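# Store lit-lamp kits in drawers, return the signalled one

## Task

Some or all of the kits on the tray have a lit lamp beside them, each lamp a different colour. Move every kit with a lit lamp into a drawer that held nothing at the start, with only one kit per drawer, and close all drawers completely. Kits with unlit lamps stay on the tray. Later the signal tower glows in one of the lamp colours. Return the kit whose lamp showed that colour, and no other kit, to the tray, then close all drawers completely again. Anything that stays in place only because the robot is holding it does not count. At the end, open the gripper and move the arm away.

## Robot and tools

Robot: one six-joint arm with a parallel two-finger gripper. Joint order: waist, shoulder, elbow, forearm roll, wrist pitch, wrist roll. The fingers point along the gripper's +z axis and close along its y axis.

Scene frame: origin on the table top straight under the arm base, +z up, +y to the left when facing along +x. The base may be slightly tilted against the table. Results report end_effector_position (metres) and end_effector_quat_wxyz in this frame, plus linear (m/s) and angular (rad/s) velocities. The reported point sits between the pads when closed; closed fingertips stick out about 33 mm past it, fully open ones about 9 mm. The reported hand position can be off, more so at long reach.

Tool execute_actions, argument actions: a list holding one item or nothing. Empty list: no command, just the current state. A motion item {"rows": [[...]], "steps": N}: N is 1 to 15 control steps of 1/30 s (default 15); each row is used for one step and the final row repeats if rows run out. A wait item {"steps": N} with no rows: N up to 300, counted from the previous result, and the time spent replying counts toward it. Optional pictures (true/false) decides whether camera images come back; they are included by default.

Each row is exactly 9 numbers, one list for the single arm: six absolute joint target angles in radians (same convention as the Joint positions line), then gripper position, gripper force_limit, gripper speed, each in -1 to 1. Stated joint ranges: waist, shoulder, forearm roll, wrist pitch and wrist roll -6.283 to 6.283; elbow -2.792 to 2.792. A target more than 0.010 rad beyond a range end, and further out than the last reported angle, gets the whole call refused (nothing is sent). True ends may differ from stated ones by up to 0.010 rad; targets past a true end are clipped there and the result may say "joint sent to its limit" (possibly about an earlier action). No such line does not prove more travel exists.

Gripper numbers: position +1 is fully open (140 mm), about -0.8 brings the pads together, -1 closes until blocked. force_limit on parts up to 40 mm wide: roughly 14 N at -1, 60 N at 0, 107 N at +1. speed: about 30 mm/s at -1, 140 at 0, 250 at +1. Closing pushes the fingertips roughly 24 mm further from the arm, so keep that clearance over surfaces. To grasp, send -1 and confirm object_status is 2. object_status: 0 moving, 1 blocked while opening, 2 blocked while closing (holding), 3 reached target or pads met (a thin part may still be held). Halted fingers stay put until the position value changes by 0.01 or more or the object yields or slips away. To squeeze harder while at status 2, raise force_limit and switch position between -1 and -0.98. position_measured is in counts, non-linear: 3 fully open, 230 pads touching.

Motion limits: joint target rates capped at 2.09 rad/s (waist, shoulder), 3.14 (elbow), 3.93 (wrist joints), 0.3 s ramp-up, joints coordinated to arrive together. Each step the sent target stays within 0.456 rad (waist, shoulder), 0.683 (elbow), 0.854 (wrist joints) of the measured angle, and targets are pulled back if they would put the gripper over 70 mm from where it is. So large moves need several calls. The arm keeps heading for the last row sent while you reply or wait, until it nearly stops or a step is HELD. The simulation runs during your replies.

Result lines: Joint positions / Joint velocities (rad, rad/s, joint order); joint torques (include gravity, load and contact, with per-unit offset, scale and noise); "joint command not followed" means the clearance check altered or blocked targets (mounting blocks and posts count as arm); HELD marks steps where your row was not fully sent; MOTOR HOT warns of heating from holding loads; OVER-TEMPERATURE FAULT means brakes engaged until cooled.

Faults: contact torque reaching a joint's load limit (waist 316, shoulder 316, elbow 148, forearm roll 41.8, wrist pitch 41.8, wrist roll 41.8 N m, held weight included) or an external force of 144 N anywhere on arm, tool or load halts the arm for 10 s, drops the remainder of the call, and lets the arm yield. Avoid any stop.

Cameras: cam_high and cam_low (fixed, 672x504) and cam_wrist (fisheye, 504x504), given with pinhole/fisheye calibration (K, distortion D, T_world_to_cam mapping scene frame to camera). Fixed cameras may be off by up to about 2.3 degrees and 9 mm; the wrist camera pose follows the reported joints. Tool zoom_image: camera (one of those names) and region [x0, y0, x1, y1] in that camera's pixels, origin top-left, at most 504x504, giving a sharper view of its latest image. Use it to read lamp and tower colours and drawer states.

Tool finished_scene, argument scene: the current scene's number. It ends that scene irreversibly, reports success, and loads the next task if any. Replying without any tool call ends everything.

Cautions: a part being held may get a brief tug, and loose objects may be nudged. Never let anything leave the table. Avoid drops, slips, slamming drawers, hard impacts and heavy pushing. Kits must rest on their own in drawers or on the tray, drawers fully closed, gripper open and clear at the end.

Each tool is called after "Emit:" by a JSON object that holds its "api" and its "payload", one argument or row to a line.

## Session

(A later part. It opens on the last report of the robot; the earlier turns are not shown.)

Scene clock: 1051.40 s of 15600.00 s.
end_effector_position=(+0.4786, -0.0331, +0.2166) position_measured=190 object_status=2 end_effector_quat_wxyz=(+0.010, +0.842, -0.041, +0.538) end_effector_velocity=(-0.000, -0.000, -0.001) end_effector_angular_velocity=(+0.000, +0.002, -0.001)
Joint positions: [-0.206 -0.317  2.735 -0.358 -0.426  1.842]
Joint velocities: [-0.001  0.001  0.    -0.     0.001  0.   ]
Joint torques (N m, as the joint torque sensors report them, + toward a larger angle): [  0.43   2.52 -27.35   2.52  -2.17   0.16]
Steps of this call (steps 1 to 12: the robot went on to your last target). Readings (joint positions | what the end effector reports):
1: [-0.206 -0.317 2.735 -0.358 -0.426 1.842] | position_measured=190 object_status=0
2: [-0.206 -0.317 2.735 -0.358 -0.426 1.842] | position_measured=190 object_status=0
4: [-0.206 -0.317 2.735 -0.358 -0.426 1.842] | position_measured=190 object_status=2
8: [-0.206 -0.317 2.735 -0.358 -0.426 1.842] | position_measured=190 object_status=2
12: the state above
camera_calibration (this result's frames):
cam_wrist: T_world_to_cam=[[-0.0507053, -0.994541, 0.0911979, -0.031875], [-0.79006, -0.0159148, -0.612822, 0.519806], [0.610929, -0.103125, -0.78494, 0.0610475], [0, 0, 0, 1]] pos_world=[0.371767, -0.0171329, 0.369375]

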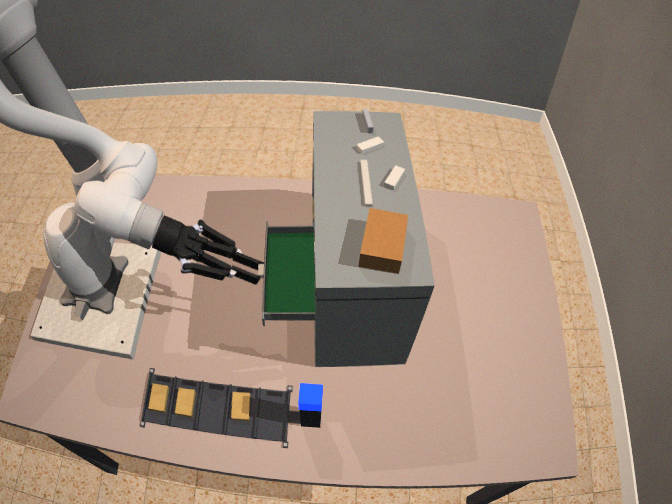

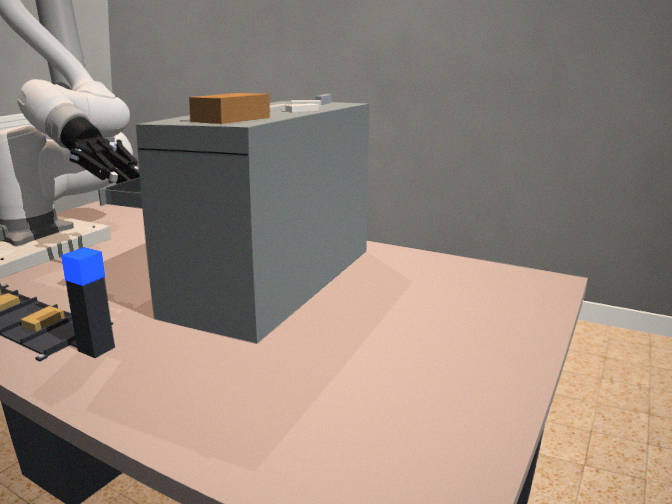

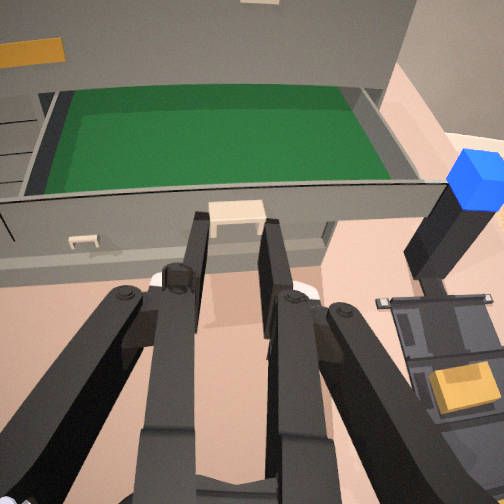

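Emit:
{"api": "execute_actions", "payload": {
  "actions": [
    {"rows":[[-0.201,-0.304,2.729,-0.346,-0.431,1.833,-1,-0.6,0],[-0.201,-0.304,2.729,-0.346,-0.431,1.833,-1,-0.6,0],[-0.201,-0.304,2.729,-0.346,-0.431,1.833,-1,-0.6,0],[-0.191,-0.278,2.715,-0.322,-0.441,1.815,-1,-0.6,0],[-0.191,-0.278,2.715,-0.322,-0.441,1.815,-1,-0.6,0],[-0.191,-0.278,2.715,-0.322,-0.441,1.815,-1,-0.6,0],[-0.18,-0.252,2.702,-0.298,-0.451,1.797,-1,-0.6,0],[-0.18,-0.252,2.702,-0.298,-0.451,1.797,-1,-0.6,0],[-0.18,-0.252,2.702,-0.298,-0.451,1.797,-1,-0.6,0],[-0.17,-0.226,2.688,-0.274,-0.461,1.78,-1,-0.6,0],[-0.17,-0.226,2.688,-0.274,-0.461,1.78,-1,-0.6,0],[-0.17,-0.226,2.688,-0.274,-0.461,1.78,-1,-0.6,0],[-0.161,-0.204,2.673,-0.26,-0.467,1.768,-1,-0.6,0],[-0.161,-0.204,2.673,-0.26,-0.467,1.768,-1,-0.6,0],[-0.152,-0.183,2.659,-0.245,-0.473,1.757,-1,-0.6,0]],"steps":15}
  ],
  "pictures": false
}}

Emit:
{"api": "execute_actions", "payload": {
  "actions": [
    {"rows":[[-0.144,-0.162,2.645,-0.231,-0.479,1.746,-1,-0.6,0],[-0.144,-0.162,2.645,-0.231,-0.479,1.746,-1,-0.6,0],[-0.144,-0.162,2.645,-0.231,-0.479,1.746,-1,-0.6,0],[-0.135,-0.14,2.63,-0.217,-0.485,1.735,-1,-0.6,0],[-0.135,-0.14,2.63,-0.217,-0.485,1.735,-1,-0.6,0],[-0.135,-0.14,2.63,-0.217,-0.485,1.735,-1,-0.6,0],[-0.128,-0.124,2.618,-0.202,-0.488,1.721,-1,-0.6,0],[-0.128,-0.124,2.618,-0.202,-0.488,1.721,-1,-0.6,0],[-0.122,-0.108,2.606,-0.187,-0.49,1.707,-1,-0.6,0],[-0.122,-0.108,2.606,-0.187,-0.49,1.707,-1,-0.6,0],[-0.116,-0.094,2.595,-0.173,-0.492,1.693,-1,-0.6,0],[-0.116,-0.094,2.595,-0.173,-0.492,1.693,-1,-0.6,0],[-0.11,-0.08,2.584,-0.16,-0.493,1.68,-1,-0.6,0]],"steps":15}
  ],
  "pictures": false
}}

Emit:
{"api": "execute_actions", "payload": {
  "actions": [
    {"rows":[[-0.103,-0.066,2.572,-0.147,-0.495,1.667,-1,-0.6,0],[-0.103,-0.066,2.572,-0.147,-0.495,1.667,-1,-0.6,0],[-0.103,-0.066,2.572,-0.147,-0.495,1.667,-1,-0.6,0],[-0.097,-0.053,2.561,-0.135,-0.496,1.654,-1,-0.6,0],[-0.097,-0.053,2.561,-0.135,-0.496,1.654,-1,-0.6,0],[-0.097,-0.053,2.561,-0.135,-0.496,1.654,-1,-0.6,0],[-0.097,-0.053,2.561,-0.135,-0.496,1.654,-1,-0.6,0],[-0.095,-0.048,2.557,-0.131,-0.496,1.649,-1,-0.6,0],[-0.095,-0.048,2.557,-0.131,-0.496,1.649,-1,-0.6,0],[-0.095,-0.048,2.557,-0.131,-0.496,1.649,-1,-0.6,0],[-0.093,-0.044,2.553,-0.127,-0.496,1.644,-1,-0.6,0]],"steps":15}
  ],
  "pictures": false
}}

Emit:
{"api": "execute_actions", "payload": {
  "actions": [
    {"rows":[[-0.094,-0.046,2.555,-0.129,-0.496,1.646,0.2,-0.6,0]],"steps":15}
  ]
}}

Scene clock: 1074.03 s of 15600.00 s.
end_effector_position=(+0.5195, -0.0303, +0.2161) position_measured=190 object_status=2 end_effector_quat_wxyz=(+0.005, +0.842, -0.039, +0.538) end_effector_velocity=(+0.122, +0.011, +0.004) end_effector_angular_velocity=(-0.005, +0.006, +0.042)
Joint positions: [-0.165 -0.213  2.679 -0.266 -0.464  1.773]
Joint velocities: [ 0.105  0.264 -0.18   0.172 -0.064 -0.141]
Joint torques (N m, as the joint torque sensors report them, + toward a larger angle): [-15.09  -2.98 -19.02   6.89   4.62   0.67]
Steps of this call (steps 1 to 15: the robot went on to your last target; steps 16 to 90: nothing new was sent; then 19.13 s passed at rest; steps 91 to 105: all 15 steps of this action). Readings (joint positions | what the end effector reports):
91: [-0.206 -0.317 2.735 -0.358 -0.426 1.842] | position_measured=190 object_status=2
92: [-0.205 -0.314 2.734 -0.356 -0.427 1.840] | position_measured=190 object_status=2
94: [-0.202 -0.305 2.730 -0.348 -0.431 1.834] | position_measured=190 object_status=2
98: [-0.189 -0.274 2.713 -0.319 -0.442 1.812] | position_measured=190 object_status=2
105: the state above

Scene clock: 1074.53 s of 15600.00 s.
end_effector_position=(+0.5809, -0.0250, +0.2156) position_measured=190 object_status=2 end_effector_quat_wxyz=(+0.007, +0.843, -0.030, +0.537) end_effector_velocity=(+0.090, +0.006, -0.004) end_effector_angular_velocity=(-0.045, +0.012, +0.015)
Joint positions: [-0.112 -0.086  2.588 -0.166 -0.493  1.685]
Joint velocities: [ 0.073  0.173 -0.141  0.159 -0.014 -0.159]
Joint torques (N m, as the joint torque sensors report them, + toward a larger angle): [-19.86  -9.74 -10.89   8.2    8.45   0.18]
Steps of this call (steps 1 to 15: all 15 steps of this action). Readings (joint positions | what the end effector reports):
1: [-0.161 -0.204 2.673 -0.259 -0.467 1.768] | position_measured=190 object_status=2
2: [-0.155 -0.191 2.664 -0.251 -0.471 1.761] | position_measured=190 object_status=2
4: [-0.146 -0.168 2.649 -0.235 -0.477 1.749] | position_measured=190 object_status=2
8: [-0.134 -0.137 2.628 -0.214 -0.485 1.732] | position_measured=190 object_status=2
15: the state above

Scene clock: 1075.03 s of 15600.00 s.
end_effector_position=(+0.6032, -0.0225, +0.2145) position_measured=190 object_status=2 end_effector_quat_wxyz=(+0.011, +0.844, -0.024, +0.536) end_effector_velocity=(+0.003, +0.001, +0.002) end_effector_angular_velocity=(-0.003, -0.003, +0.002)
Joint positions: [-0.093 -0.044  2.554 -0.127 -0.496  1.644]
Joint velocities: [ 0.003  0.003 -0.006  0.004 -0.    -0.005]
Joint torques (N m, as the joint torque sensors report them, + toward a larger angle): [ -8.96  -9.51 -34.57   5.66   0.03   0.17]
Steps of this call (steps 1 to 15: all 15 steps of this action). Readings (joint positions | what the end effector reports):
1: [-0.111 -0.082 2.585 -0.162 -0.493 1.682] | position_measured=190 object_status=2
2: [-0.108 -0.077 2.581 -0.157 -0.494 1.677] | position_measured=190 object_status=2
4: [-0.104 -0.067 2.573 -0.148 -0.495 1.668] | position_measured=190 object_status=2
8: [-0.097 -0.053 2.561 -0.135 -0.496 1.654] | position_measured=190 object_status=2
15: the state above

Scene clock: 1075.53 s of 15600.00 s.
end_effector_position=(+0.6023, -0.0226, +0.2148) position_measured=104 object_status=0 end_effector_quat_wxyz=(+0.011, +0.843, -0.024, +0.537) end_effector_velocity=(-0.000, +0.000, -0.001) end_effector_angular_velocity=(+0.001, +0.001, +0.000)
Joint positions: [-0.094 -0.046  2.555 -0.129 -0.496  1.646]
Joint velocities: [0.001 0.001 0.001 0.    0.    0.   ]
Joint torques (N m, as the joint torque sensors report them, + toward a larger angle): [ -1.62 -22.22 -27.14   2.67  -2.39   0.04]
Steps of this call (steps 1 to 15: all 15 steps of this action). Readings (joint positions | what the end effector reports):
1: [-0.093 -0.044 2.553 -0.127 -0.496 1.644] | position_measured=190 object_status=0
2: [-0.093 -0.045 2.554 -0.127 -0.496 1.645] | position_measured=190 object_status=0
4: [-0.094 -0.046 2.555 -0.128 -0.496 1.646] | position_measured=172 object_status=0
8: [-0.094 -0.046 2.555 -0.129 -0.496 1.646] | position_measured=142 object_status=0
15: the state above
camera_calibration (this result's frames):
cam_wrist: T_world_to_cam=[[-0.0221498, -0.993661, 0.110212, -0.036189], [-0.792327, -0.0497818, -0.608063, 0.616158], [0.609695, -0.100793, -0.786202, -0.0138474], [0, 0, 0, 1]] pos_world=[0.49584, -0.00668186, 0.367764]

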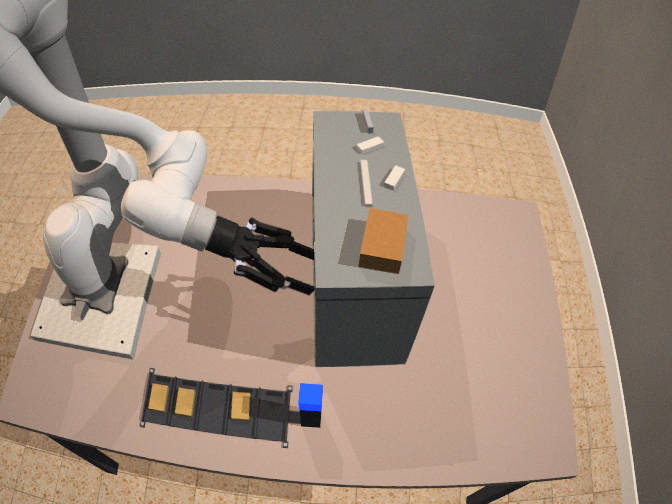

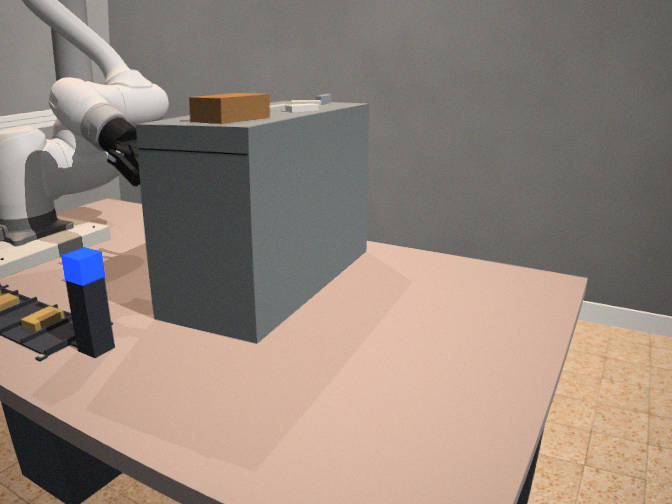

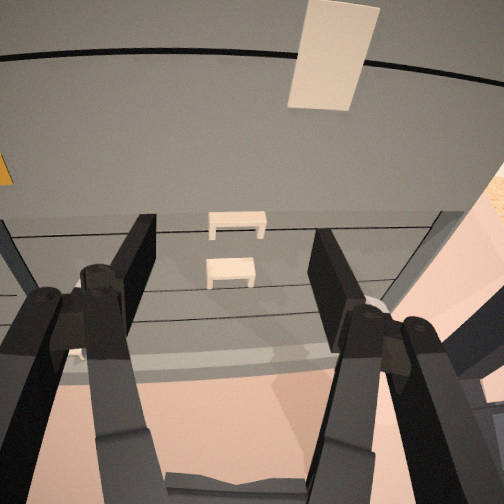

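Emit:
{"api": "execute_actions", "payload": {
  "actions": [
    {"rows":[[-0.122,-0.108,2.606,-0.187,-0.49,1.707,0.2,-0.6,0]],"steps":10}
  ],
  "pictures": false
}}

Emit:
{"api": "execute_actions", "payload": {
  "actions": [
    {"rows":[[-0.19,-0.2,2.74,-0.29,-0.53,1.8,0.2,-0.6,0]],"steps":12}
  ],
  "pictures": false
}}

Emit:
{"api": "execute_actions", "payload": {
  "actions": [
    {"rows":[[-0.225,-0.37,2.755,-0.4,-0.4,1.87,0.2,-0.6,0]],"steps":15}
  ]
}}

Scene clock: 1078.67 s of 15600.00 s.
end_effector_position=(+0.5694, -0.0258, +0.2157) position_measured=104 object_status=3 end_effector_quat_wxyz=(+0.005, +0.843, -0.033, +0.538) end_effector_velocity=(-0.000, +0.001, -0.000) end_effector_angular_velocity=(-0.001, +0.001, +0.004)
Joint positions: [-0.122 -0.108  2.606 -0.187 -0.49   1.707]
Joint velocities: [ 0.002 -0.     0.    -0.003  0.001  0.001]
Joint torques (N m, as the joint torque sensors report them, + toward a larger angle): [ -1.73 -16.91 -27.57   2.85  -2.3    0.01]
Steps of this call (steps 1 to 15: the robot went on to your last target; steps 16 to 84: nothing new was sent; steps 85 to 94: all 10 steps of this action). Readings (joint positions | what the end effector reports):
85: [-0.094 -0.046 2.555 -0.129 -0.496 1.646] | position_measured=104 object_status=3
86: [-0.096 -0.050 2.558 -0.132 -0.496 1.650] | position_measured=104 object_status=3
88: [-0.109 -0.078 2.582 -0.159 -0.493 1.678] | position_measured=104 object_status=3
92: [-0.122 -0.108 2.606 -0.187 -0.490 1.707] | position_measured=104 object_status=3
94: the state above

Scene clock: 1079.07 s of 15600.00 s.
end_effector_position=(+0.4936, -0.0283, +0.1899) position_measured=104 object_status=3 end_effector_quat_wxyz=(-0.004, +0.844, -0.049, +0.533) end_effector_velocity=(-0.000, +0.001, +0.001) end_effector_angular_velocity=(-0.001, -0.002, +0.003)
Joint positions: [-0.19 -0.2   2.74 -0.29 -0.53  1.8 ]
Joint velocities: [ 0.002 -0.003  0.001 -0.001 -0.001  0.   ]
Joint torques (N m, as the joint torque sensors report them, + toward a larger angle): [ -1.39  -4.23 -24.91   2.82  -2.37   0.33]
Steps of this call (steps 1 to 12: all 12 steps of this action). Readings (joint positions | what the end effector reports):
1: [-0.122 -0.108 2.606 -0.187 -0.490 1.707] | position_measured=104 object_status=3
2: [-0.125 -0.112 2.611 -0.191 -0.492 1.711] | position_measured=104 object_status=3
4: [-0.147 -0.141 2.654 -0.225 -0.506 1.741] | position_measured=104 object_status=3
8: [-0.189 -0.199 2.739 -0.288 -0.529 1.799] | position_measured=104 object_status=3
12: the state above

Scene clock: 1079.57 s of 15600.00 s.
end_effector_position=(+0.4617, -0.0357, +0.2186) position_measured=104 object_status=3 end_effector_quat_wxyz=(+0.017, +0.841, -0.041, +0.539) end_effector_velocity=(-0.000, +0.000, +0.001) end_effector_angular_velocity=(-0.001, -0.002, +0.000)
Joint positions: [-0.225 -0.37   2.755 -0.4   -0.4    1.87 ]
Joint velocities: [-0.    -0.002  0.    -0.001  0.    -0.   ]
Joint torques (N m, as the joint torque sensors report them, + toward a larger angle): [ -1.55   5.89 -30.26   3.26  -2.29   0.22]
Steps of this call (steps 1 to 15: all 15 steps of this action). Readings (joint positions | what the end effector reports):
1: [-0.190 -0.200 2.740 -0.290 -0.530 1.800] | position_measured=104 object_status=3
2: [-0.191 -0.204 2.740 -0.293 -0.527 1.802] | position_measured=104 object_status=3
4: [-0.197 -0.233 2.743 -0.312 -0.502 1.814] | position_measured=104 object_status=3
8: [-0.220 -0.346 2.753 -0.384 -0.418 1.860] | position_measured=104 object_status=3
15: the state above
camera_calibration (this result's frames):
cam_wrist: T_world_to_cam=[[-0.0573039, -0.993112, 0.102195, -0.0347825], [-0.789133, -0.0176457, -0.613968, 0.507428], [0.611543, -0.115828, -0.782687, 0.0713807], [0, 0, 0, 1]] pos_world=[0.354783, -0.0173211, 0.370968]

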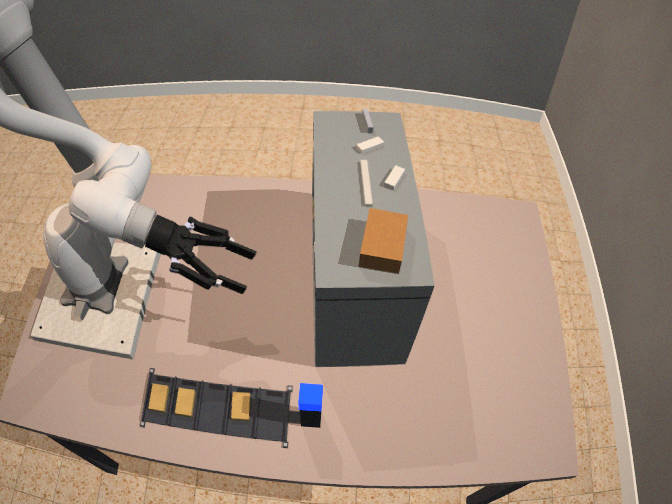

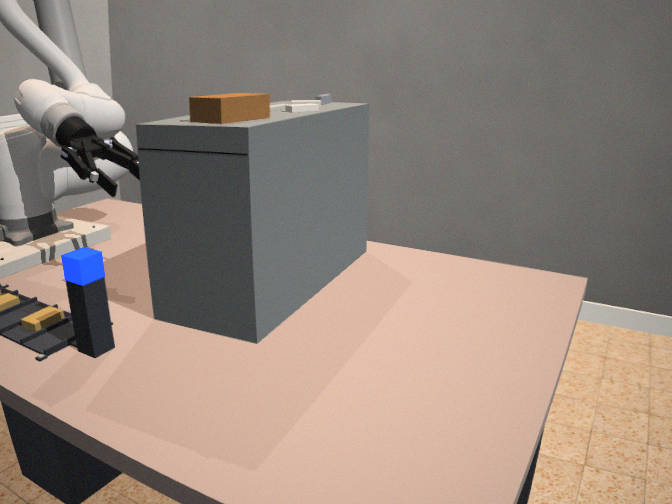

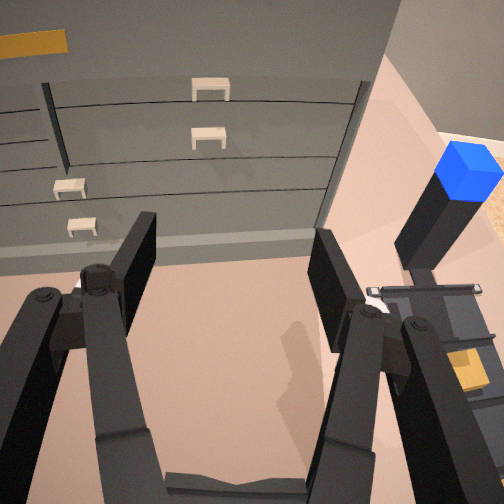

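Emit:
{"api": "finished_scene", "payload": {
  "scene": 2
}}

The scene is finished: the task was done.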